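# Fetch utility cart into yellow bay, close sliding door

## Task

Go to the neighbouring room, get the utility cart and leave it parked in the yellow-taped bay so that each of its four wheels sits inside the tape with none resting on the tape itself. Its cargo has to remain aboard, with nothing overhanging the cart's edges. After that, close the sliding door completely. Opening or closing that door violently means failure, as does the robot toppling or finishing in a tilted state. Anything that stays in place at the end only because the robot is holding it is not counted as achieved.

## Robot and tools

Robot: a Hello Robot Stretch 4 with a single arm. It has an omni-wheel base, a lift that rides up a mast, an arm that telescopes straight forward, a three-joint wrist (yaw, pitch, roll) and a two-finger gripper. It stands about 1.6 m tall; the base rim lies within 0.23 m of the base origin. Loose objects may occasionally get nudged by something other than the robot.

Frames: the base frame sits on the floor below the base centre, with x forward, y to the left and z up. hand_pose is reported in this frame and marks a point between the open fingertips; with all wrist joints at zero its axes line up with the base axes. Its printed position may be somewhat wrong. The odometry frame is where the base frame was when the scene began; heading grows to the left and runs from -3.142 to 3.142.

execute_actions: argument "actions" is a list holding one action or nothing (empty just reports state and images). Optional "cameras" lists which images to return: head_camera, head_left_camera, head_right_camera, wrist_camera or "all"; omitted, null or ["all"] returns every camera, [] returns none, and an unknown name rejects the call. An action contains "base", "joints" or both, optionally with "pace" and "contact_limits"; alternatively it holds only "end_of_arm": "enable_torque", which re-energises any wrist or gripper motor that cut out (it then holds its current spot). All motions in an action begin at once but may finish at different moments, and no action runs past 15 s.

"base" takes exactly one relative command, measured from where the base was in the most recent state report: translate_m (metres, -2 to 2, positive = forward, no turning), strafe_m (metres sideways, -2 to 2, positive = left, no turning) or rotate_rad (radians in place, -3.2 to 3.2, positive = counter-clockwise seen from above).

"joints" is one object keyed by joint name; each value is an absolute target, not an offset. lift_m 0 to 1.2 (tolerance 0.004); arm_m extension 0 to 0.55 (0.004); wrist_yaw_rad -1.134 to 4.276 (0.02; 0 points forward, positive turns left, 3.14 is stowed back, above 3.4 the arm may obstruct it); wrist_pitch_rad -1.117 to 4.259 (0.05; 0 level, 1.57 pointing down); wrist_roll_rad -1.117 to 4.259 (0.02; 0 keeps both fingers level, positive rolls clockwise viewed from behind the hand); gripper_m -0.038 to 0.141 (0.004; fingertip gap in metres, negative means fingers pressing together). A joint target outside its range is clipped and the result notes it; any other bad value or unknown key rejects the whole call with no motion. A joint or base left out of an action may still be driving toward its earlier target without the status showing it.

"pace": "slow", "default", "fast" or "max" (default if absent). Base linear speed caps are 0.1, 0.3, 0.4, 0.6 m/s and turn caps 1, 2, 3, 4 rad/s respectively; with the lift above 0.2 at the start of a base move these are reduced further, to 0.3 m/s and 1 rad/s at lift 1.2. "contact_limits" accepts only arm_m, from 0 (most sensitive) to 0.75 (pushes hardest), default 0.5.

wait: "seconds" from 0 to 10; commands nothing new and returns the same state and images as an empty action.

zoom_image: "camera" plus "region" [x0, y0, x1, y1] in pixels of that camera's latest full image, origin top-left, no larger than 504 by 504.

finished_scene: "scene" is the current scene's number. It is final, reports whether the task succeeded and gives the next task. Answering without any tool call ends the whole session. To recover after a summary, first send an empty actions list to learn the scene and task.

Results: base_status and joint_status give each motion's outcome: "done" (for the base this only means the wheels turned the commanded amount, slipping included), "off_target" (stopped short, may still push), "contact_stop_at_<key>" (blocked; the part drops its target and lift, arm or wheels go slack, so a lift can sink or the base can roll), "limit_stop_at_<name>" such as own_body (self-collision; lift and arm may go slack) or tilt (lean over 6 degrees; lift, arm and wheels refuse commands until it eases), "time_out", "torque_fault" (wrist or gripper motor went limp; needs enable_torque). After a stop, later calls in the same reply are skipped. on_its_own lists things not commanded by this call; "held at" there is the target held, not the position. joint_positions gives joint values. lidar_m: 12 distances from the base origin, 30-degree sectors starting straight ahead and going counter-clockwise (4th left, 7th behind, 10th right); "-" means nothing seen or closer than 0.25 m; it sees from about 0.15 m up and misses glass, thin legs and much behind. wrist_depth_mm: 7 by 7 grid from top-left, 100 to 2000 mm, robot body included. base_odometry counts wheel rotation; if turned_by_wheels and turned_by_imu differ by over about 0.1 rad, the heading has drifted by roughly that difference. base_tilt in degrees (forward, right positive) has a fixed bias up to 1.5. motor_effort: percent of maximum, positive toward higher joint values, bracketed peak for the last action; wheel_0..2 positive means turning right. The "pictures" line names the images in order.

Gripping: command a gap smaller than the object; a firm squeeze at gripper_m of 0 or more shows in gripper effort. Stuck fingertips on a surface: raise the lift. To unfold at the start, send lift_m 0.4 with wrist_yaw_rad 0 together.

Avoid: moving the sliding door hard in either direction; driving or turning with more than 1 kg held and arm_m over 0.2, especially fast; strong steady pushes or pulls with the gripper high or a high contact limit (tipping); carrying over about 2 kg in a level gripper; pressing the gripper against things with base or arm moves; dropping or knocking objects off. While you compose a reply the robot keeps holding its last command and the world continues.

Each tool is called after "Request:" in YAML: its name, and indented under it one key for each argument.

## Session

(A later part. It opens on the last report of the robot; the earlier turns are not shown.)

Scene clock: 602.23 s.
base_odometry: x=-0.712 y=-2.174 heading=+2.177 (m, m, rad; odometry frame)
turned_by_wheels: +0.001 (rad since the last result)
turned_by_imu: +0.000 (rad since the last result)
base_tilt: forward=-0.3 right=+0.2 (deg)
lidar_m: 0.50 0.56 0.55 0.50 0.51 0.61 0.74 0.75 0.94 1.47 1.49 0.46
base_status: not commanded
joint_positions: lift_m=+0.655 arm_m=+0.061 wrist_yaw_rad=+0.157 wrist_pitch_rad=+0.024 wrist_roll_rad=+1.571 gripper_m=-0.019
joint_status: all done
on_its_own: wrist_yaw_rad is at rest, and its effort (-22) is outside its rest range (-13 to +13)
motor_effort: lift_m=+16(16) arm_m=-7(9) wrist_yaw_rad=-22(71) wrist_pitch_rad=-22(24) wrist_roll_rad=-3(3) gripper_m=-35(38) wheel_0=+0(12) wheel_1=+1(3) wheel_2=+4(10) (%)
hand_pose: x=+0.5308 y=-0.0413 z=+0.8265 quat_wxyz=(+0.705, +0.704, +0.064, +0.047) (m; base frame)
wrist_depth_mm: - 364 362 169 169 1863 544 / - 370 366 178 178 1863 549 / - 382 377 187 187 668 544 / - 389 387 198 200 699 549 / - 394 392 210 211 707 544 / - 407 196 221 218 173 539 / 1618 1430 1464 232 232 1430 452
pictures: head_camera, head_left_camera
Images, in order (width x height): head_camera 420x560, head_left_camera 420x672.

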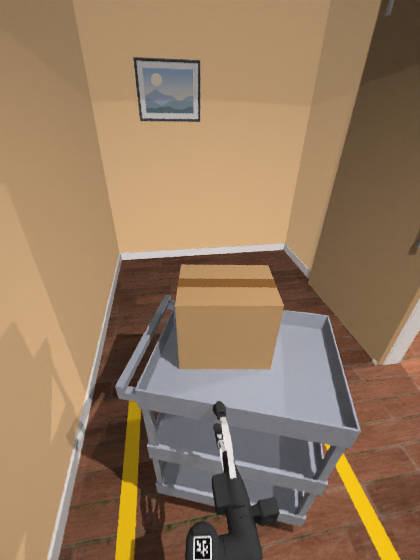

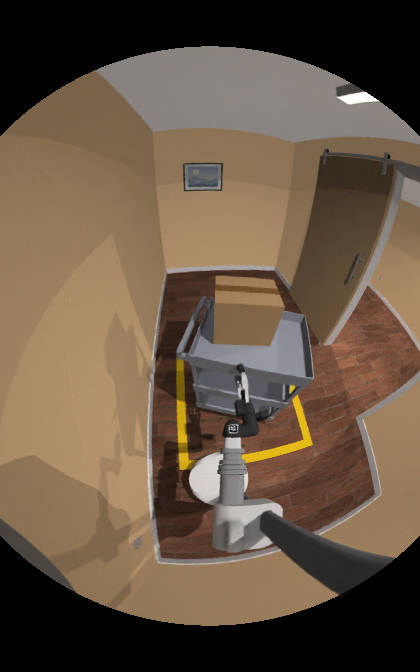

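Request:
execute_actions:
  actions:
    - {"joints":{"gripper_m":0.1}}
  cameras: []

Request:
execute_actions:
  actions:
    - {"base":{"translate_m":-0.12},"joints":{"wrist_yaw_rad":0}}
  cameras: []

Request:
execute_actions:
  actions:
    - {"base":{"strafe_m":-0.2},"joints":{"gripper_m":-0.01}}
  cameras: ["head_left_camera","head_camera","wrist_camera"]

Scene clock: 620.80 s.
base_odometry: x=-0.712 y=-2.174 heading=+2.177 (m, m, rad; odometry frame)
turned_by_wheels: +0.000 (rad since the last result)
turned_by_imu: -0.002 (rad since the last result)
base_tilt: forward=-0.4 right=+0.2 (deg)
lidar_m: 0.53 0.60 0.55 0.49 0.49 0.65 0.73 0.77 0.94 1.47 1.46 0.53
base_status: not commanded
joint_positions: lift_m=+0.655 arm_m=+0.061 wrist_yaw_rad=+0.150 wrist_pitch_rad=+0.019 wrist_roll_rad=+1.570 gripper_m=+0.100
joint_status: all done
motor_effort: lift_m=+16(16) arm_m=-4(8) wrist_yaw_rad=-1(22) wrist_pitch_rad=-8(33) wrist_roll_rad=-2(2) gripper_m=+0(36) wheel_0=+1(2) wheel_1=+1(1) wheel_2=+0(4) (%)
hand_pose: x=+0.5299 y=-0.0434 z=+0.8279 quat_wxyz=(+0.706, +0.704, +0.060, +0.046) (m; base frame)
wrist_depth_mm: - - 382 186 187 1863 559 / - 392 392 196 195 1921 554 / - 402 402 207 208 683 554 / - 413 410 218 221 715 554 / - 424 424 233 234 715 559 / - 433 201 248 213 621 539 / 1618 1576 1661 146 1464 1499 492
pictures: none
No camera images: the call's "cameras" was empty. Leave "cameras" out to get every camera's image.

Scene clock: 622.47 s.
base_odometry: x=-0.644 y=-2.273 heading=+2.177 (m, m, rad; odometry frame)
turned_by_wheels: +0.000 (rad since the last result)
turned_by_imu: +0.000 (rad since the last result)
base_tilt: forward=-0.4 right=+0.3 (deg)
lidar_m: 0.61 0.73 0.52 0.48 0.49 0.61 0.63 0.65 0.82 1.47 1.49 0.63
base_status: done
joint_positions: lift_m=+0.655 arm_m=+0.061 wrist_yaw_rad=+0.000 wrist_pitch_rad=+0.019 wrist_roll_rad=+1.570 gripper_m=+0.100
joint_status: all done
motor_effort: lift_m=+16(16) arm_m=-4(4) wrist_yaw_rad=-2(7) wrist_pitch_rad=-9(8) wrist_roll_rad=-1(1) gripper_m=+0(3) wheel_0=+0(5) wheel_1=-3(4) wheel_2=+1(10) (%)
hand_pose: x=+0.5201 y=-0.0874 z=+0.8280 quat_wxyz=(+0.707, +0.707, +0.007, -0.007) (m; base frame)
wrist_depth_mm: - - - 315 723 707 549 / - - - 327 - 759 554 / - - 549 334 - 778 559 / - - 539 349 - 788 549 / - - 539 359 - 820 554 / - - 200 373 213 715 554 / - - - 146 - 683 574
pictures: none
No camera images: the call's "cameras" was empty. Leave "cameras" out to get every camera's image.

Scene clock: 624.40 s.
base_odometry: x=-0.480 y=-2.159 heading=+2.177 (m, m, rad; odometry frame)
turned_by_wheels: +0.000 (rad since the last result)
turned_by_imu: +0.000 (rad since the last result)
base_tilt: forward=-0.4 right=+0.2 (deg)
lidar_m: 0.58 0.68 0.75 0.67 0.70 0.67 0.59 0.59 0.75 1.28 1.32 0.57
base_status: done
joint_positions: lift_m=+0.655 arm_m=+0.061 wrist_yaw_rad=+0.000 wrist_pitch_rad=+0.019 wrist_roll_rad=+1.570 gripper_m=-0.010
joint_status: all done
motor_effort: lift_m=+16(16) arm_m=-4(4) wrist_yaw_rad=-2(2) wrist_pitch_rad=-7(9) wrist_roll_rad=-1(2) gripper_m=-9(6) wheel_0=+0(8) wheel_1=+0(4) wheel_2=+0(2) (%)
hand_pose: x=+0.5201 y=-0.0874 z=+0.8280 quat_wxyz=(+0.707, +0.707, +0.007, -0.007) (m; base frame)
wrist_depth_mm: 1921 1863 1863 1808 1921 1756 1308 / - - - - - 1921 1308 / - - - 290 294 296 297 / - - - 301 - 778 559 / - - 691 314 - 798 554 / - - 549 200 193 809 554 / - - 544 329 842 683 559
pictures: head_camera, head_left_camera, wrist_camera
Images, in order (width x height): head_camera 420x560, head_left_camera 420x672, wrist_camera 616x392.

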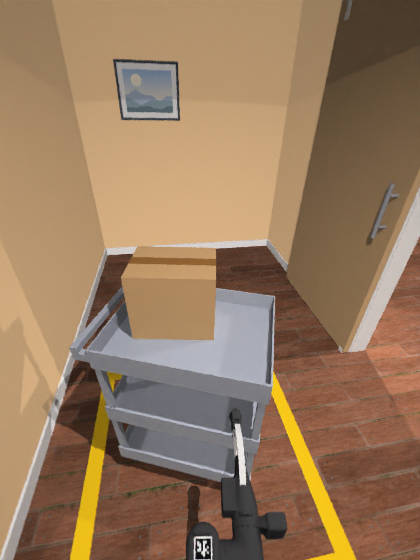

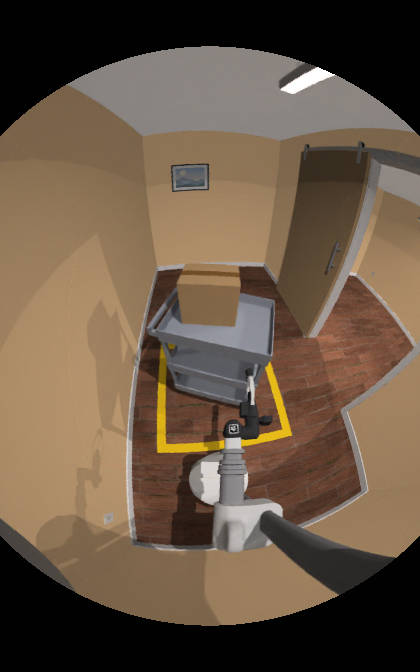

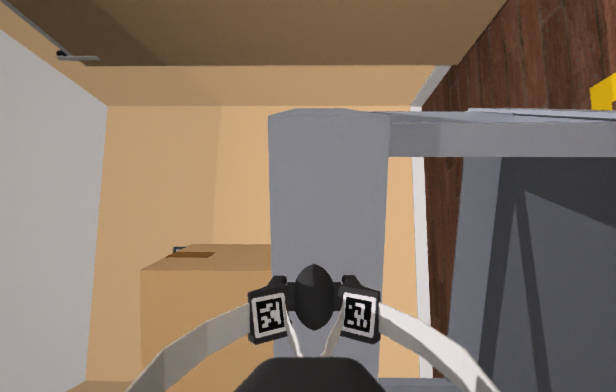

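Request:
execute_actions:
  actions:
    - {"base":{"strafe_m":0.36},"joints":{"gripper_m":0.1,"arm_m":0.0}}
  cameras: ["wrist_camera","head_camera"]

Scene clock: 632.57 s.
base_odometry: x=-0.776 y=-2.364 heading=+2.177 (m, m, rad; odometry frame)
turned_by_wheels: +0.000 (rad since the last result)
turned_by_imu: -0.003 (rad since the last result)
base_tilt: forward=-0.4 right=+0.1 (deg)
lidar_m: 0.64 0.60 0.35 0.31 0.34 0.41 0.63 0.65 0.84 1.62 1.66 0.67
base_status: done
joint_positions: lift_m=+0.655 arm_m=+0.001 wrist_yaw_rad=+0.000 wrist_pitch_rad=+0.019 wrist_roll_rad=+1.570 gripper_m=+0.100
joint_status: all done
motor_effort: lift_m=+16(16) arm_m=-6(7) wrist_yaw_rad=-2(2) wrist_pitch_rad=-7(10) wrist_roll_rad=-1(1) gripper_m=-2(4) wheel_0=+2(8) wheel_1=+0(9) wheel_2=+0(1) (%)
hand_pose: x=+0.4604 y=-0.0875 z=+0.8280 quat_wxyz=(+0.707, +0.707, +0.007, -0.007) (m; base frame)
wrist_depth_mm: - - - 402 - 820 569 / - - 603 418 - 831 574 / - - 615 433 - 820 559 / - - 615 449 - 842 508 / - - - 466 - 750 466 / - - 200 480 213 488 480 / 1863 1661 1921 146 1983 1661 1308
pictures: head_camera, wrist_camera
Images, in order (width x height): head_camera 420x560, wrist_camera 616x392.

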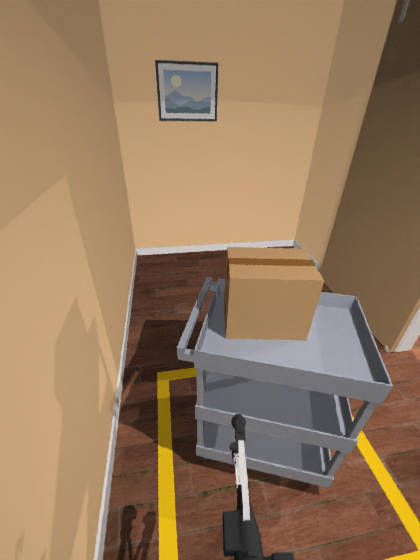

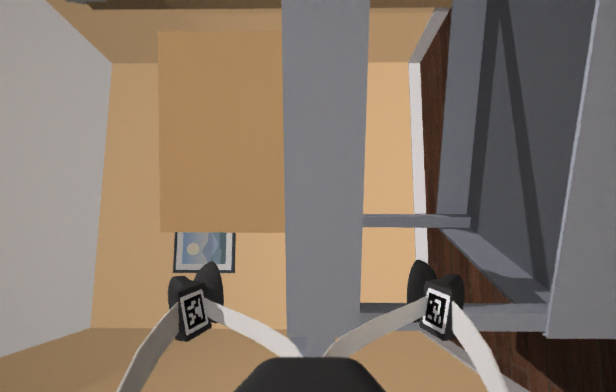

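Request:
execute_actions:
  actions:
    - {"joints":{"arm_m":0.23},"contact_limits":{"arm_m":0.15}}
  cameras: []

Request:
execute_actions:
  actions:
    - {"joints":{"gripper_m":-0.02}}
  cameras: ["wrist_camera"]

Request:
execute_actions:
  actions:
    - {"joints":{"arm_m":0.08},"pace":"slow"}
  cameras: ["head_left_camera","head_camera","head_right_camera"]

Scene clock: 639.97 s.
base_odometry: x=-0.776 y=-2.364 heading=+2.177 (m, m, rad; odometry frame)
turned_by_wheels: +0.000 (rad since the last result)
turned_by_imu: -0.001 (rad since the last result)
base_tilt: forward=-0.3 right=+0.1 (deg)
lidar_m: 0.68 0.60 0.36 0.32 0.32 0.42 0.63 0.65 0.83 1.63 1.64 0.66
base_status: not commanded
joint_positions: lift_m=+0.655 arm_m=+0.229 wrist_yaw_rad=+0.000 wrist_pitch_rad=+0.018 wrist_roll_rad=+1.570 gripper_m=+0.100
joint_status: all done
motor_effort: lift_m=+16(16) arm_m=+6(5) wrist_yaw_rad=-2(2) wrist_pitch_rad=-5(6) wrist_roll_rad=-1(1) gripper_m=-1(3) wheel_0=+2(3) wheel_1=+0(0) wheel_2=+0(0) (%)
contact_limits: arm_m 0.15
hand_pose: x=+0.6883 y=-0.0874 z=+0.8281 quat_wxyz=(+0.707, +0.707, +0.006, -0.006) (m; base frame)
wrist_depth_mm: - 375 375 196 195 1863 549 / - 379 382 202 203 1863 554 / - 379 377 209 210 668 554 / - 382 382 216 216 691 559 / - 384 382 224 225 668 544 / - - 200 233 213 1708 512 / - 1808 - 146 244 1708 1281
pictures: none
No camera images: the call's "cameras" was empty. Leave "cameras" out to get every camera's image.

Scene clock: 641.90 s.
base_odometry: x=-0.776 y=-2.364 heading=+2.177 (m, m, rad; odometry frame)
turned_by_wheels: +0.000 (rad since the last result)
turned_by_imu: -0.001 (rad since the last result)
base_tilt: forward=-0.4 right=+0.2 (deg)
lidar_m: 0.64 0.58 0.34 0.30 0.34 0.42 0.63 0.65 0.83 1.63 1.63 0.66
base_status: not commanded
joint_positions: lift_m=+0.655 arm_m=+0.229 wrist_yaw_rad=+0.004 wrist_pitch_rad=+0.024 wrist_roll_rad=+1.571 gripper_m=-0.019
joint_status: all done
on_its_own: wrist_yaw_rad is at rest, and its effort (-15) is outside its rest range (-13 to +13); wrist_pitch_rad is at rest, and its effort (-25) is outside its rest range (-23 to +23)
motor_effort: lift_m=+16(16) arm_m=+4(7) wrist_yaw_rad=-15(15) wrist_pitch_rad=-25(33) wrist_roll_rad=-1(1) gripper_m=-36(36) wheel_0=+2(2) wheel_1=+0(0) wheel_2=+0(0) (%)
hand_pose: x=+0.6890 y=-0.0861 z=+0.8264 quat_wxyz=(+0.707, +0.707, +0.010, -0.007) (m; base frame)
wrist_depth_mm: - 362 362 183 183 1921 539 / - 359 364 189 190 1863 539 / - 366 366 196 196 654 539 / - 362 366 201 202 676 544 / - 364 362 208 210 661 530 / - - 199 215 213 174 496 / 1808 1661 1576 220 219 1661 640
pictures: wrist_camera
Images, in order (width x height): wrist_camera 616x392.

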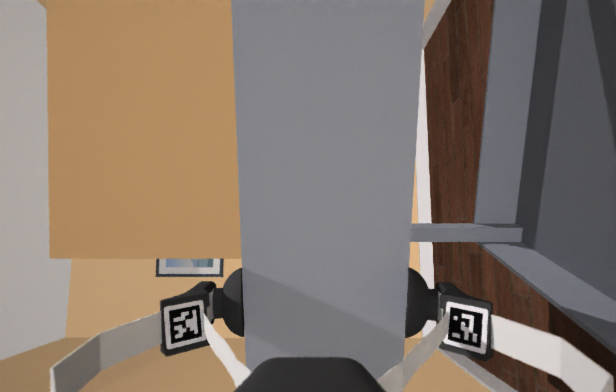

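Scene clock: 644.70 s.
base_odometry: x=-0.776 y=-2.364 heading=+2.177 (m, m, rad; odometry frame)
turned_by_wheels: +0.000 (rad since the last result)
turned_by_imu: -0.001 (rad since the last result)
base_tilt: forward=-0.4 right=+0.1 (deg)
lidar_m: 0.51 0.59 0.36 0.32 0.33 0.43 0.64 0.67 0.85 1.63 0.73 0.51
base_status: not commanded
joint_positions: lift_m=+0.655 arm_m=+0.081 wrist_yaw_rad=+0.007 wrist_pitch_rad=+0.024 wrist_roll_rad=+1.571 gripper_m=-0.019
joint_status: all done
on_its_own: wrist_yaw_rad is at rest, and its effort (-23) is outside its rest range (-13 to +13); wrist_pitch_rad is at rest, and its effort (-25) is outside its rest range (-23 to +23)
motor_effort: lift_m=+16(16) arm_m=-7(10) wrist_yaw_rad=-23(24) wrist_pitch_rad=-25(24) wrist_roll_rad=-2(1) gripper_m=-37(37) wheel_0=+2(2) wheel_1=+0(0) wheel_2=+2(2) (%)
hand_pose: x=+0.5412 y=-0.0854 z=+0.8263 quat_wxyz=(+0.707, +0.707, +0.011, -0.006) (m; base frame)
wrist_depth_mm: - 413 410 211 212 654 549 / - 397 397 212 213 668 539 / - 389 389 212 213 661 544 / - 382 379 213 213 661 539 / - 370 366 214 213 676 544 / - - 199 214 214 174 530 / 1921 1576 891 216 214 1576 283
pictures: head_camera, head_left_camera, head_right_camera
Images, in order (width x height): head_camera 420x560, head_left_camera 420x672, head_right_camera 420x672.

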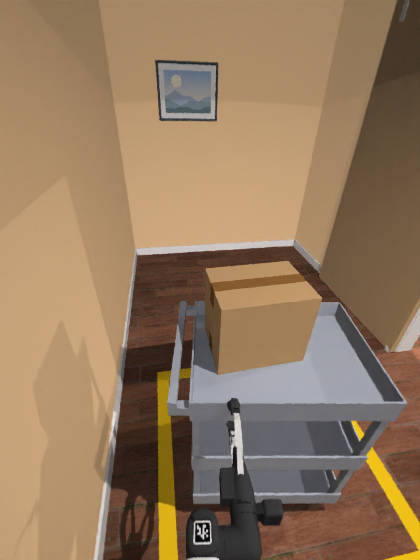

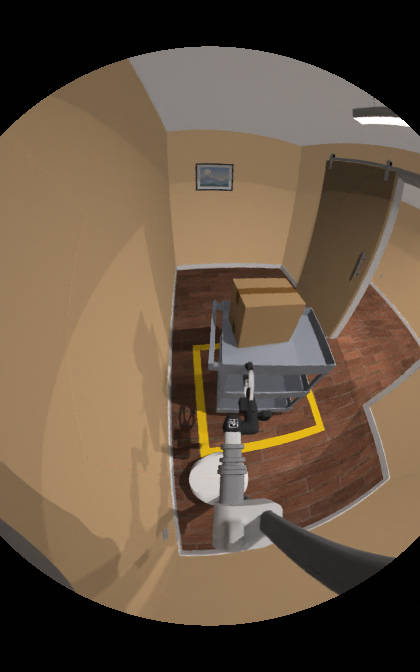

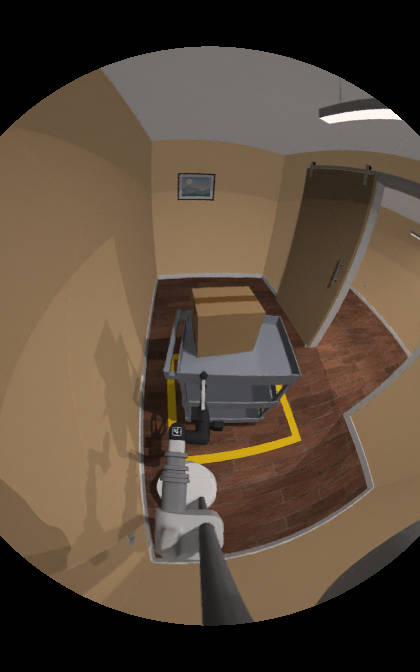

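Request:
execute_actions:
  actions:
    - {"joints":{"gripper_m":0.1}}
  cameras: []

Request:
execute_actions:
  actions:
    - {"base":{"translate_m":-0.1},"joints":{"arm_m":0}}
  cameras: []

Request:
execute_actions:
  actions:
    - {"base":{"strafe_m":-0.2},"joints":{"wrist_yaw_rad":3.0}}

Scene clock: 658.90 s.
base_odometry: x=-0.776 y=-2.364 heading=+2.177 (m, m, rad; odometry frame)
turned_by_wheels: +0.000 (rad since the last result)
turned_by_imu: -0.001 (rad since the last result)
base_tilt: forward=-0.4 right=+0.3 (deg)
lidar_m: 0.54 0.61 0.37 0.32 0.31 0.44 0.65 0.64 0.83 1.65 0.75 0.54
base_status: not commanded
joint_positions: lift_m=+0.655 arm_m=+0.081 wrist_yaw_rad=+0.000 wrist_pitch_rad=+0.019 wrist_roll_rad=+1.571 gripper_m=+0.100
joint_status: all done
motor_effort: lift_m=+16(16) arm_m=-4(7) wrist_yaw_rad=-3(23) wrist_pitch_rad=-7(32) wrist_roll_rad=-2(2) gripper_m=+1(39) wheel_0=+4(4) wheel_1=+0(0) wheel_2=+2(2) (%)
hand_pose: x=+0.5401 y=-0.0873 z=+0.8279 quat_wxyz=(+0.707, +0.707, +0.007, -0.007) (m; base frame)
wrist_depth_mm: - 433 436 232 233 676 559 / - 430 424 235 233 691 559 / - 415 413 236 235 683 554 / - 404 404 237 236 683 559 / - 399 397 239 238 699 554 / - - 201 239 212 676 530 / 1921 1708 1983 145 243 1661 1229
pictures: none
No camera images: the call's "cameras" was empty. Leave "cameras" out to get every camera's image.

Scene clock: 660.43 s.
base_odometry: x=-0.719 y=-2.446 heading=+2.177 (m, m, rad; odometry frame)
turned_by_wheels: +0.000 (rad since the last result)
turned_by_imu: -0.001 (rad since the last result)
base_tilt: forward=-0.4 right=+0.2 (deg)
lidar_m: 0.63 0.56 0.33 0.29 0.31 0.39 0.55 0.55 0.70 1.42 1.69 0.65
base_status: done
joint_positions: lift_m=+0.655 arm_m=+0.001 wrist_yaw_rad=+0.000 wrist_pitch_rad=+0.019 wrist_roll_rad=+1.570 gripper_m=+0.100
joint_status: all done
motor_effort: lift_m=+16(16) arm_m=-5(6) wrist_yaw_rad=-2(3) wrist_pitch_rad=-8(9) wrist_roll_rad=-1(2) gripper_m=-3(4) wheel_0=+0(5) wheel_1=-2(5) wheel_2=-1(10) (%)
hand_pose: x=+0.4604 y=-0.0875 z=+0.8280 quat_wxyz=(+0.707, +0.707, +0.007, -0.007) (m; base frame)
wrist_depth_mm: - - - 410 - 842 569 / - - 621 413 - 820 574 / - - 603 418 - 820 554 / - - 591 418 - 831 554 / - - 574 421 - 809 554 / - - 200 427 213 597 539 / 1808 1708 1863 146 1008 427 1160
pictures: none
No camera images: the call's "cameras" was empty. Leave "cameras" out to get every camera's image.

Scene clock: 662.77 s.
base_odometry: x=-0.554 y=-2.332 heading=+2.177 (m, m, rad; odometry frame)
turned_by_wheels: +0.000 (rad since the last result)
turned_by_imu: +0.000 (rad since the last result)
base_tilt: forward=-0.4 right=+0.2 (deg)
lidar_m: 0.61 0.67 0.55 0.49 0.50 0.58 0.50 0.52 0.66 1.35 1.47 0.66
base_status: done
joint_positions: lift_m=+0.655 arm_m=+0.001 wrist_yaw_rad=+3.000 wrist_pitch_rad=+0.019 wrist_roll_rad=+1.570 gripper_m=+0.100
joint_status: all done
motor_effort: lift_m=+16(16) arm_m=-5(6) wrist_yaw_rad=-1(8) wrist_pitch_rad=-11(6) wrist_roll_rad=-1(2) gripper_m=-3(2) wheel_0=-1(9) wheel_1=+1(8) wheel_2=+0(1) (%)
hand_pose: x=-0.1013 y=+0.1273 z=+0.8280 quat_wxyz=(+0.057, +0.044, +0.706, +0.705) (m; base frame)
wrist_depth_mm: 585 585 580 585 585 580 574 / 732 732 732 732 715 741 715 / 788 768 778 768 768 759 759 / 741 741 732 741 732 732 732 / 715 715 715 707 707 691 691 / 683 676 200 676 213 668 654 / 654 654 654 146 640 640 640
pictures: head_camera, head_left_camera, head_right_camera, wrist_camera
Images, in order (width x height): head_camera 420x560, head_left_camera 420x672, head_right_camera 420x672, wrist_camera 616x392.

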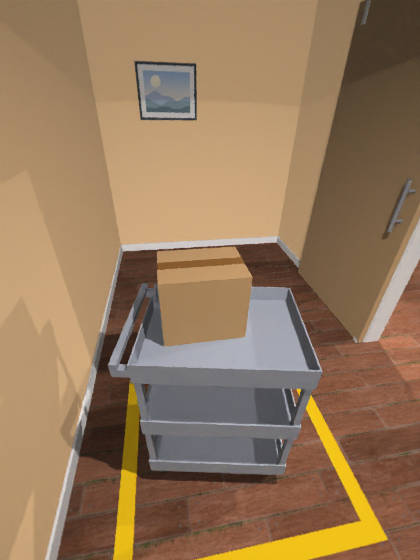

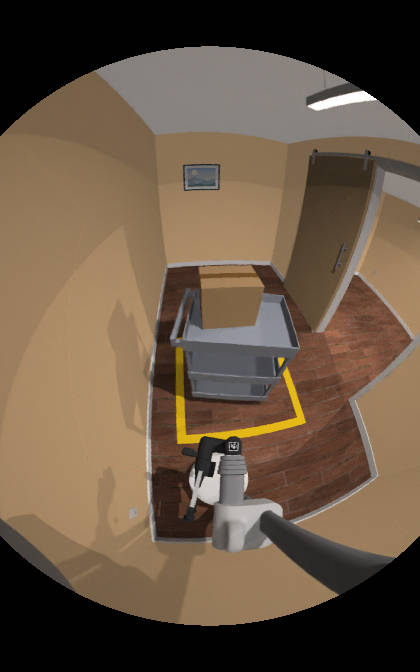

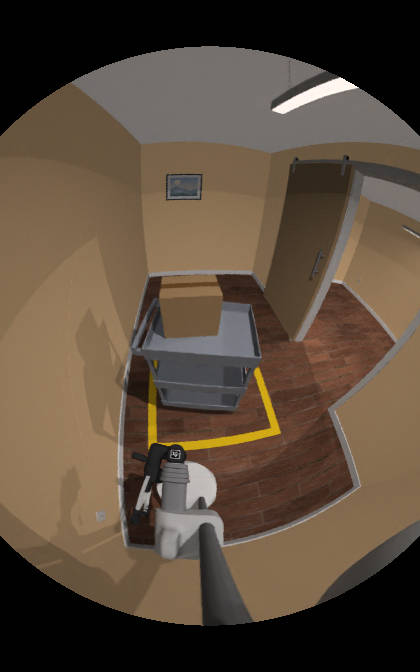

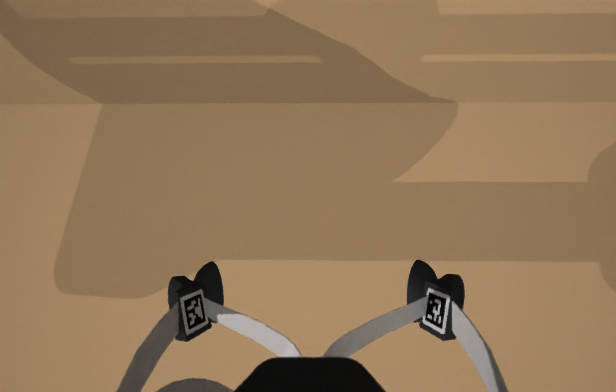

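Request:
execute_actions:
  actions:
    - {"base":{"strafe_m":0.06},"joints":{"wrist_yaw_rad":0}}
  cameras: []

Request:
execute_actions:
  actions:
    - {"joints":{"arm_m":0.2},"contact_limits":{"arm_m":0.15}}
  cameras: []

Request:
execute_actions:
  actions:
    - {"joints":{"gripper_m":-0.02}}
  cameras: ["wrist_camera"]

Request:
execute_actions:
  actions:
    - {"joints":{"arm_m":0.11},"pace":"slow"}
  cameras: []

Request:
execute_actions:
  actions:
    - {"joints":{"gripper_m":0.1}}
  cameras: []

Request:
execute_actions:
  actions:
    - {"joints":{"arm_m":0,"lift_m":0.655},"base":{"translate_m":-0.06}}

Scene clock: 678.63 s.
base_odometry: x=-0.603 y=-2.367 heading=+2.177 (m, m, rad; odometry frame)
turned_by_wheels: +0.000 (rad since the last result)
turned_by_imu: -0.002 (rad since the last result)
base_tilt: forward=-0.4 right=+0.2 (deg)
lidar_m: 0.61 0.66 0.48 0.43 0.44 0.56 0.52 0.53 0.68 1.39 1.53 0.64
base_status: done
joint_positions: lift_m=+0.655 arm_m=+0.001 wrist_yaw_rad=+0.000 wrist_pitch_rad=+0.019 wrist_roll_rad=+1.570 gripper_m=+0.100
joint_status: all done
motor_effort: lift_m=+16(16) arm_m=-5(5) wrist_yaw_rad=-3(6) wrist_pitch_rad=-7(9) wrist_roll_rad=-1(1) gripper_m=-1(0) wheel_0=+0(8) wheel_1=+1(10) wheel_2=+0(1) (%)
hand_pose: x=+0.4604 y=-0.0873 z=+0.8280 quat_wxyz=(+0.707, +0.707, +0.007, -0.006) (m; base frame)
wrist_depth_mm: - - - 402 - 798 574 / - - - 404 - 820 569 / - - - 407 - 820 574 / - - 609 413 - 809 559 / - - 597 413 - 831 559 / - - 200 418 212 723 559 / - - - 146 - 723 544
pictures: none
No camera images: the call's "cameras" was empty. Leave "cameras" out to get every camera's image.

Scene clock: 680.33 s.
base_odometry: x=-0.603 y=-2.367 heading=+2.177 (m, m, rad; odometry frame)
turned_by_wheels: +0.000 (rad since the last result)
turned_by_imu: -0.001 (rad since the last result)
base_tilt: forward=-0.4 right=+0.2 (deg)
lidar_m: 0.63 0.68 0.50 0.43 0.45 0.56 0.50 0.53 0.67 1.39 1.54 0.63
base_status: not commanded
joint_positions: lift_m=+0.655 arm_m=+0.199 wrist_yaw_rad=+0.000 wrist_pitch_rad=+0.019 wrist_roll_rad=+1.570 gripper_m=+0.100
joint_status: all done
motor_effort: lift_m=+16(16) arm_m=+7(7) wrist_yaw_rad=-2(3) wrist_pitch_rad=-10(8) wrist_roll_rad=-2(2) gripper_m=-3(1) wheel_0=+0(0) wheel_1=+1(1) wheel_2=+0(0) (%)
contact_limits: arm_m 0.15
hand_pose: x=+0.6582 y=-0.0874 z=+0.8279 quat_wxyz=(+0.707, +0.707, +0.007, -0.007) (m; base frame)
wrist_depth_mm: - - - 211 208 654 554 / - - - 209 210 661 559 / - 421 415 211 211 654 554 / - 410 410 213 212 661 559 / - 402 397 214 214 683 559 / - 389 201 216 214 676 559 / - 384 384 142 216 654 554
pictures: none
No camera images: the call's "cameras" was empty. Leave "cameras" out to get every camera's image.

Scene clock: 682.27 s.
base_odometry: x=-0.603 y=-2.367 heading=+2.177 (m, m, rad; odometry frame)
turned_by_wheels: +0.000 (rad since the last result)
turned_by_imu: -0.001 (rad since the last result)
base_tilt: forward=-0.4 right=+0.3 (deg)
lidar_m: 0.59 0.63 0.51 0.44 0.44 0.58 0.50 0.52 0.66 1.39 1.52 0.63
base_status: not commanded
joint_positions: lift_m=+0.655 arm_m=+0.199 wrist_yaw_rad=+0.003 wrist_pitch_rad=+0.026 wrist_roll_rad=+1.570 gripper_m=-0.019
joint_status: all done
on_its_own: wrist_pitch_rad is at rest, and its effort (-30) is outside its rest range (-23 to +23)
motor_effort: lift_m=+16(16) arm_m=+4(6) wrist_yaw_rad=-10(10) wrist_pitch_rad=-30(33) wrist_roll_rad=-1(1) gripper_m=-33(40) wheel_0=+0(0) wheel_1=+1(1) wheel_2=+0(0) (%)
hand_pose: x=+0.6590 y=-0.0866 z=+0.8258 quat_wxyz=(+0.707, +0.707, +0.010, -0.008) (m; base frame)
wrist_depth_mm: - - - 189 189 640 539 / - - - 190 189 640 539 / - 397 397 190 190 647 539 / - 384 382 190 190 654 544 / - 370 373 191 191 654 539 / - 364 191 191 191 171 525 / 362 353 192 191 192 634 484
pictures: wrist_camera
Images, in order (width x height): wrist_camera 616x392.

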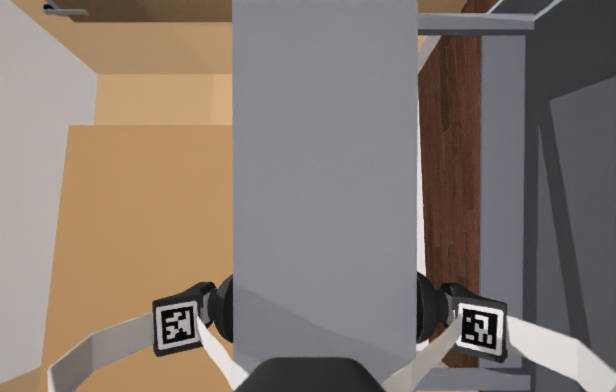

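Scene clock: 684.43 s.
base_odometry: x=-0.603 y=-2.367 heading=+2.177 (m, m, rad; odometry frame)
turned_by_wheels: +0.000 (rad since the last result)
turned_by_imu: -0.001 (rad since the last result)
base_tilt: forward=-0.5 right=+0.2 (deg)
lidar_m: 0.48 0.51 0.52 0.42 0.43 0.57 0.52 0.53 0.68 1.42 1.51 0.55
base_status: not commanded
joint_positions: lift_m=+0.655 arm_m=+0.111 wrist_yaw_rad=+0.006 wrist_pitch_rad=+0.026 wrist_roll_rad=+1.570 gripper_m=-0.019
joint_status: all done
on_its_own: wrist_yaw_rad is at rest, and its effort (-20) is outside its rest range (-13 to +13); wrist_pitch_rad is at rest, and its effort (-32) is outside its rest range (-23 to +23)
motor_effort: lift_m=+16(16) arm_m=-7(10) wrist_yaw_rad=-20(20) wrist_pitch_rad=-32(32) wrist_roll_rad=+1(2) gripper_m=-33(35) wheel_0=-1(0) wheel_1=+1(1) wheel_2=+0(0) (%)
hand_pose: x=+0.5711 y=-0.0857 z=+0.8258 quat_wxyz=(+0.707, +0.707, +0.011, -0.007) (m; base frame)
wrist_depth_mm: - - - 206 208 1863 525 / - - - 204 204 668 539 / - - - 200 201 668 539 / - 402 397 197 198 668 539 / - 379 379 194 195 647 539 / - 364 192 190 191 172 525 / 353 340 267 190 188 621 484
pictures: none
No camera images: the call's "cameras" was empty. Leave "cameras" out to get every camera's image.

Scene clock: 686.37 s.
base_odometry: x=-0.603 y=-2.367 heading=+2.177 (m, m, rad; odometry frame)
turned_by_wheels: +0.000 (rad since the last result)
turned_by_imu: -0.001 (rad since the last result)
base_tilt: forward=-0.4 right=+0.2 (deg)
lidar_m: 0.53 0.55 0.51 0.44 0.45 0.54 0.52 0.53 0.70 1.41 1.54 0.57
base_status: not commanded
joint_positions: lift_m=+0.655 arm_m=+0.111 wrist_yaw_rad=+0.000 wrist_pitch_rad=+0.019 wrist_roll_rad=+1.570 gripper_m=+0.100
joint_status: all done
motor_effort: lift_m=+16(16) arm_m=-4(7) wrist_yaw_rad=-3(20) wrist_pitch_rad=-8(34) wrist_roll_rad=-1(1) gripper_m=-1(34) wheel_0=+0(0) wheel_1=+1(0) wheel_2=+0(0) (%)
hand_pose: x=+0.5700 y=-0.0873 z=+0.8279 quat_wxyz=(+0.707, +0.707, +0.007, -0.007) (m; base frame)
wrist_depth_mm: - - - 235 234 1983 539 / - - - 230 231 691 554 / - - - 229 229 683 554 / - 427 427 227 227 691 554 / - 413 413 224 225 676 554 / - 394 200 223 214 661 554 / - 382 382 146 220 654 554
pictures: none
No camera images: the call's "cameras" was empty. Leave "cameras" out to get every camera's image.

Scene clock: 687.70 s.
base_odometry: x=-0.569 y=-2.416 heading=+2.177 (m, m, rad; odometry frame)
turned_by_wheels: +0.000 (rad since the last result)
turned_by_imu: +0.000 (rad since the last result)
base_tilt: forward=-0.4 right=+0.2 (deg)
lidar_m: 0.59 0.64 0.48 0.42 0.45 0.52 0.46 0.47 0.61 1.26 1.54 0.62
base_status: done
joint_positions: lift_m=+0.655 arm_m=+0.001 wrist_yaw_rad=+0.000 wrist_pitch_rad=+0.019 wrist_roll_rad=+1.570 gripper_m=+0.100
joint_status: all done
motor_effort: lift_m=+16(15) arm_m=-6(6) wrist_yaw_rad=-2(3) wrist_pitch_rad=-9(9) wrist_roll_rad=-1(1) gripper_m=-4(1) wheel_0=-1(5) wheel_1=-2(5) wheel_2=+1(10) (%)
hand_pose: x=+0.4604 y=-0.0875 z=+0.8280 quat_wxyz=(+0.707, +0.707, +0.007, -0.007) (m; base frame)
wrist_depth_mm: - - - 410 - 1808 544 / - - - 407 - 798 569 / - - - 402 - 831 569 / - - 603 397 - 831 569 / - - 585 394 - 831 559 / - - 201 387 212 707 554 / - 1921 544 145 809 723 559
pictures: head_camera, head_left_camera, head_right_camera, wrist_camera
Images, in order (width x height): head_camera 420x560, head_left_camera 420x672, head_right_camera 420x672, wrist_camera 616x392.

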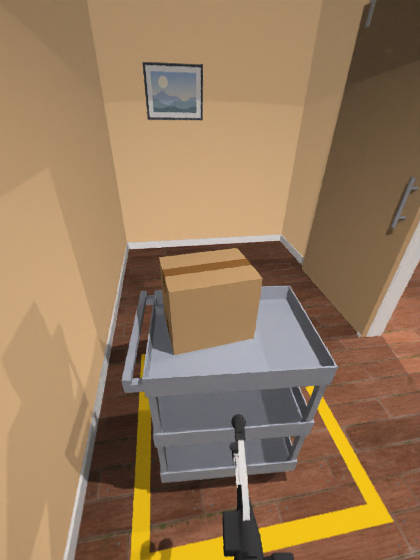

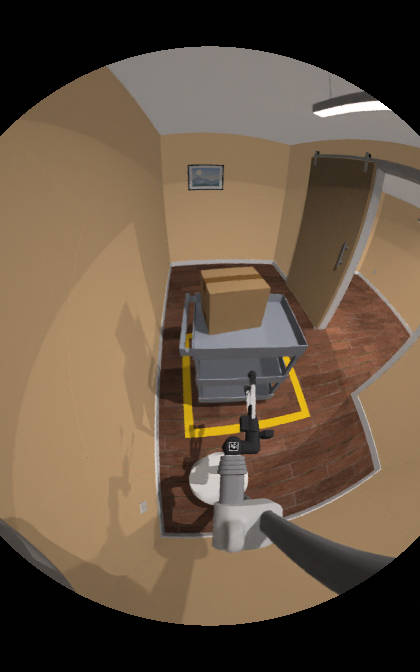

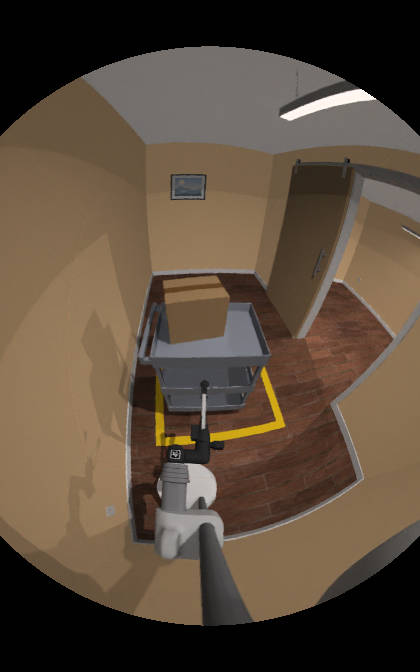

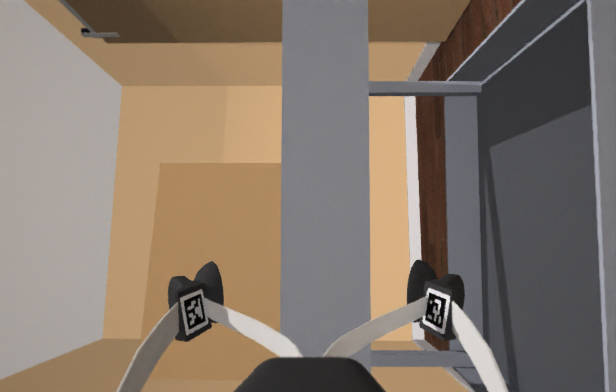

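Request:
execute_actions:
  actions:
    - {"joints":{"wrist_yaw_rad":3.0,"gripper_m":0.08}}
  cameras: []

Request:
execute_actions:
  actions:
    - {"base":{"strafe_m":-0.95},"joints":{"lift_m":0.88,"wrist_roll_rad":0}}

Scene clock: 712.70 s.
base_odometry: x=-0.569 y=-2.416 heading=+2.177 (m, m, rad; odometry frame)
turned_by_wheels: +0.000 (rad since the last result)
turned_by_imu: -0.002 (rad since the last result)
base_tilt: forward=-0.5 right=+0.1 (deg)
lidar_m: 0.58 0.62 0.47 0.43 0.43 0.51 0.46 0.48 0.61 1.23 1.55 0.63
base_status: not commanded
joint_positions: lift_m=+0.655 arm_m=+0.001 wrist_yaw_rad=+3.000 wrist_pitch_rad=+0.019 wrist_roll_rad=+1.570 gripper_m=+0.080
joint_status: all done
motor_effort: lift_m=+16(16) arm_m=-5(6) wrist_yaw_rad=-1(6) wrist_pitch_rad=-9(10) wrist_roll_rad=-1(1) gripper_m=-3(1) wheel_0=-1(1) wheel_1=-2(1) wheel_2=+1(1) (%)
hand_pose: x=-0.1013 y=+0.1273 z=+0.8280 quat_wxyz=(+0.057, +0.044, +0.706, +0.705) (m; base frame)
wrist_depth_mm: 488 488 480 477 480 480 477 / 609 603 603 603 591 597 591 / 715 715 715 699 699 707 699 / 691 683 683 683 683 676 668 / 668 661 661 654 661 647 647 / 647 634 197 621 197 627 621 / 609 603 603 145 603 597 597
pictures: none
No camera images: the call's "cameras" was empty. Leave "cameras" out to get every camera's image.

Scene clock: 717.20 s.
base_odometry: x=+0.212 y=-1.875 heading=+2.176 (m, m, rad; odometry frame)
turned_by_wheels: +0.000 (rad since the last result)
turned_by_imu: +0.001 (rad since the last result)
base_tilt: forward=-0.4 right=+0.3 (deg)
lidar_m: 1.62 0.80 0.89 1.37 0.58 0.34 0.30 0.33 0.42 0.58 0.60 0.77
base_status: done
joint_positions: lift_m=+0.880 arm_m=+0.001 wrist_yaw_rad=+3.000 wrist_pitch_rad=+0.019 wrist_roll_rad=+0.000 gripper_m=+0.080
joint_status: all done
motor_effort: lift_m=+21(23) arm_m=-6(6) wrist_yaw_rad=-2(1) wrist_pitch_rad=-9(8) wrist_roll_rad=-1(3) gripper_m=-3(5) wheel_0=-1(8) wheel_1=-2(11) wheel_2=+1(0) (%)
hand_pose: x=-0.1013 y=+0.1273 z=+1.0526 quat_wxyz=(+0.071, -0.009, +0.001, +0.997) (m; base frame)
wrist_depth_mm: 142 234 480 508 549 585 634 / 116 146 477 512 544 585 634 / 119 147 488 517 554 585 634 / 143 190 484 508 549 591 627 / 433 455 484 517 544 585 634 / 433 455 197 517 195 591 627 / 433 449 480 143 549 580 634
pictures: head_camera, head_left_camera, head_right_camera, wrist_camera
Images, in order (width x height): head_camera 420x560, head_left_camera 420x672, head_right_camera 420x672, wrist_camera 616x392.

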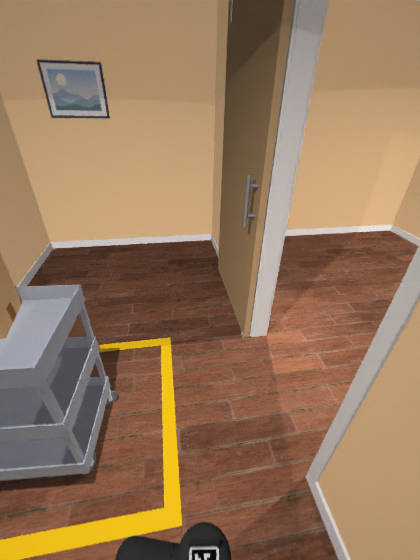

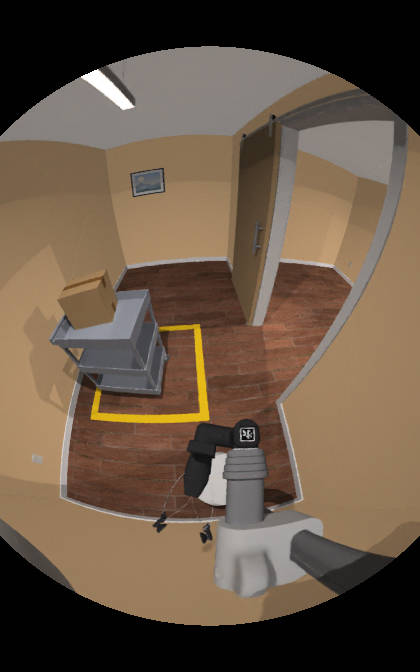

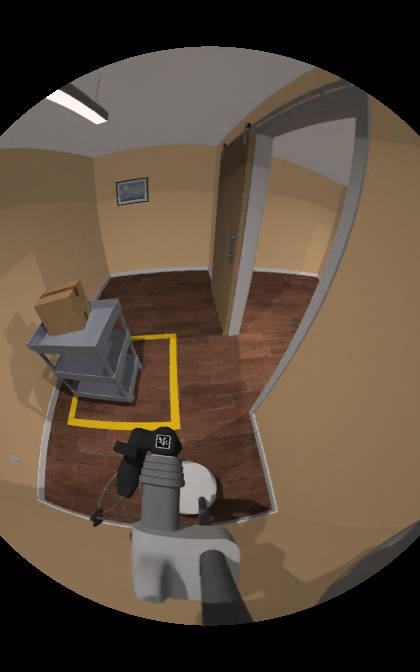

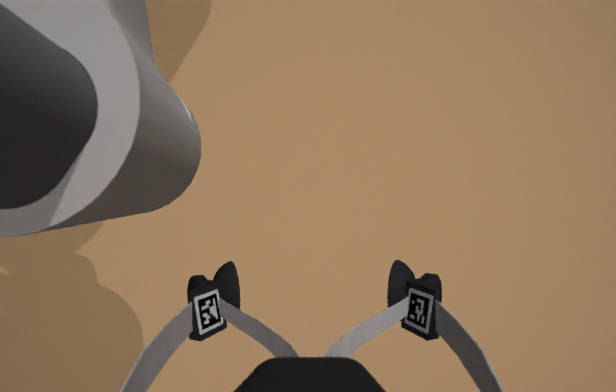

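Request:
execute_actions:
  actions:
    - {"base":{"translate_m":0.5},"joints":{"lift_m":0.655,"wrist_roll_rad":1.57,"wrist_yaw_rad":1.57,"gripper_m":0.1}}

Scene clock: 728.73 s.
base_odometry: x=-0.073 y=-1.464 heading=+2.177 (m, m, rad; odometry frame)
turned_by_wheels: +0.000 (rad since the last result)
turned_by_imu: -0.003 (rad since the last result)
base_tilt: forward=-0.4 right=+0.1 (deg)
lidar_m: 1.17 0.74 0.52 0.55 1.39 0.91 0.79 0.83 0.59 0.51 0.50 1.13
base_status: done
joint_positions: lift_m=+0.655 arm_m=+0.001 wrist_yaw_rad=+1.570 wrist_pitch_rad=+0.019 wrist_roll_rad=+1.570 gripper_m=+0.100
joint_status: all done
motor_effort: lift_m=+13(16) arm_m=-5(6) wrist_yaw_rad=-3(11) wrist_pitch_rad=-8(7) wrist_roll_rad=+2(3) gripper_m=-1(1) wheel_0=+0(5) wheel_1=+2(10) wheel_2=-1(10) (%)
hand_pose: x=+0.2595 y=+0.2884 z=+0.8282 quat_wxyz=(+0.505, +0.495, +0.504, +0.495) (m; base frame)
wrist_depth_mm: 1661 1618 1661 488 1661 1576 480 / 1618 1576 750 477 1537 798 469 / 1499 1576 723 477 1499 854 469 / 1537 1499 809 473 1464 842 466 / 1464 1499 1499 466 1042 831 466 / 1430 1464 200 459 213 459 459 / 1397 1397 1366 145 1397 1430 1281
pictures: head_camera, head_left_camera, head_right_camera, wrist_camera
Images, in order (width x height): head_camera 420x560, head_left_camera 420x672, head_right_camera 420x672, wrist_camera 616x392.

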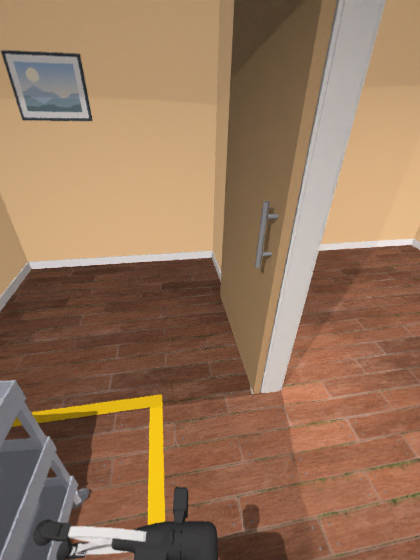

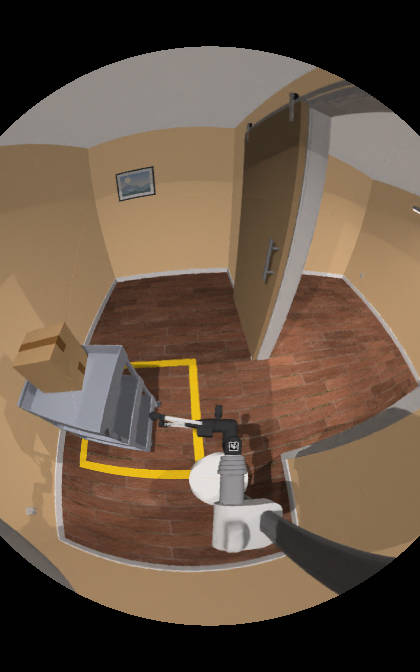

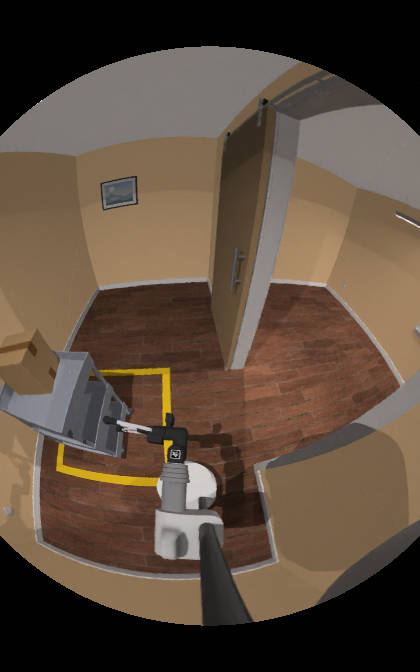

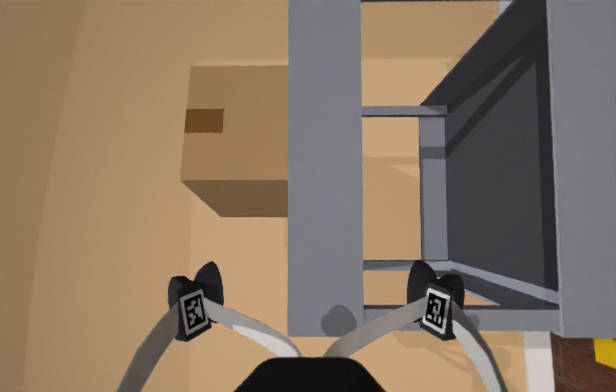

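Request:
execute_actions:
  actions:
    - {"base":{"translate_m":0.12}}
  cameras: []

Request:
execute_actions:
  actions:
    - {"base":{"strafe_m":0.25},"pace":"slow"}
  cameras: []

Request:
execute_actions:
  actions:
    - {"joints":{"gripper_m":-0.02}}
  cameras: ["wrist_camera"]

Scene clock: 739.30 s.
base_odometry: x=-0.141 y=-1.365 heading=+2.177 (m, m, rad; odometry frame)
turned_by_wheels: +0.000 (rad since the last result)
turned_by_imu: -0.002 (rad since the last result)
base_tilt: forward=-0.5 right=+0.2 (deg)
lidar_m: 1.05 2.50 0.54 0.50 1.47 1.05 0.93 0.88 0.56 0.49 3.26 1.04
base_status: done
joint_positions: lift_m=+0.655 arm_m=+0.001 wrist_yaw_rad=+1.570 wrist_pitch_rad=+0.019 wrist_roll_rad=+1.570 gripper_m=+0.100
joint_status: not commanded
motor_effort: lift_m=+13(13) arm_m=-6(6) wrist_yaw_rad=-2(2) wrist_pitch_rad=-8(8) wrist_roll_rad=+1(1) gripper_m=+0(0) wheel_0=+1(5) wheel_1=+1(6) wheel_2=-2(10) (%)
hand_pose: x=+0.2595 y=+0.2884 z=+0.8282 quat_wxyz=(+0.505, +0.495, +0.504, +0.495) (m; base frame)
wrist_depth_mm: 1576 1618 1708 1618 1661 1618 1281 / 1618 1576 1618 492 1576 668 484 / 1576 1576 741 484 1537 820 477 / 1537 1537 732 477 1499 842 480 / 1499 1537 759 477 1464 831 469 / 1499 1499 200 469 211 723 466 / 1397 1430 1430 146 1430 723 462
pictures: none
No camera images: the call's "cameras" was empty. Leave "cameras" out to get every camera's image.

Scene clock: 742.93 s.
base_odometry: x=-0.347 y=-1.508 heading=+2.177 (m, m, rad; odometry frame)
turned_by_wheels: +0.000 (rad since the last result)
turned_by_imu: -0.002 (rad since the last result)
base_tilt: forward=-0.4 right=+0.3 (deg)
lidar_m: 1.78 0.41 0.28 0.25 1.23 1.09 0.95 0.99 0.83 0.75 3.50 1.14
base_status: done
joint_positions: lift_m=+0.655 arm_m=+0.001 wrist_yaw_rad=+1.570 wrist_pitch_rad=+0.019 wrist_roll_rad=+1.570 gripper_m=+0.100
joint_status: not commanded
motor_effort: lift_m=+14(13) arm_m=-5(6) wrist_yaw_rad=-2(2) wrist_pitch_rad=-7(8) wrist_roll_rad=+1(0) gripper_m=-1(3) wheel_0=-2(5) wheel_1=+4(3) wheel_2=+0(2) (%)
hand_pose: x=+0.2595 y=+0.2884 z=+0.8282 quat_wxyz=(+0.505, +0.495, +0.504, +0.495) (m; base frame)
wrist_depth_mm: 1366 1336 1308 235 234 1336 1308 / 1366 1336 1336 233 234 1308 517 / 1308 496 492 231 230 768 554 / 1308 477 466 229 228 854 554 / 1281 455 452 226 225 820 564 / 1205 1205 200 224 212 723 554 / 1182 1205 1205 146 221 732 564
pictures: none
No camera images: the call's "cameras" was empty. Leave "cameras" out to get every camera's image.

Scene clock: 744.87 s.
base_odometry: x=-0.347 y=-1.508 heading=+2.177 (m, m, rad; odometry frame)
turned_by_wheels: +0.000 (rad since the last result)
turned_by_imu: +0.000 (rad since the last result)
base_tilt: forward=-0.4 right=+0.2 (deg)
lidar_m: 1.77 0.40 0.25 0.25 1.21 1.07 0.95 0.99 0.84 0.73 3.50 1.12
base_status: not commanded
joint_positions: lift_m=+0.655 arm_m=+0.001 wrist_yaw_rad=+1.573 wrist_pitch_rad=+0.026 wrist_roll_rad=+1.570 gripper_m=-0.019
joint_status: all done
on_its_own: wrist_pitch_rad is at rest, and its effort (-30) is outside its rest range (-23 to +23)
motor_effort: lift_m=+17(17) arm_m=-6(5) wrist_yaw_rad=-11(11) wrist_pitch_rad=-30(48) wrist_roll_rad=+1(1) gripper_m=-39(37) wheel_0=+3(3) wheel_1=+4(4) wheel_2=+0(0) (%)
hand_pose: x=+0.2586 y=+0.2886 z=+0.8257 quat_wxyz=(+0.506, +0.492, +0.507, +0.494) (m; base frame)
wrist_depth_mm: 1336 1336 1336 222 223 1336 1308 / 1308 1281 1366 220 220 1336 517 / 1281 480 473 219 218 788 559 / 1281 455 459 216 216 820 549 / 1255 439 439 215 216 820 544 / 1182 1229 195 213 213 170 535 / 1205 1182 1255 212 211 661 314
pictures: wrist_camera
Images, in order (width x height): wrist_camera 616x392.

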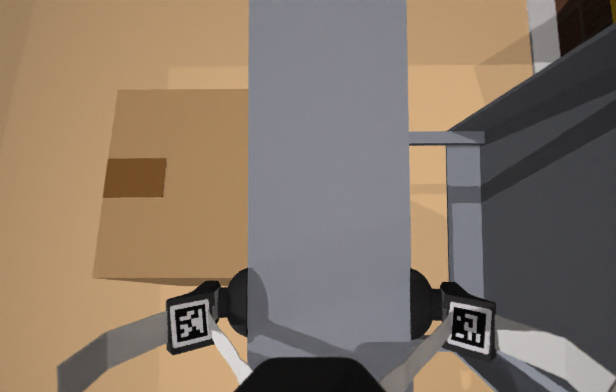

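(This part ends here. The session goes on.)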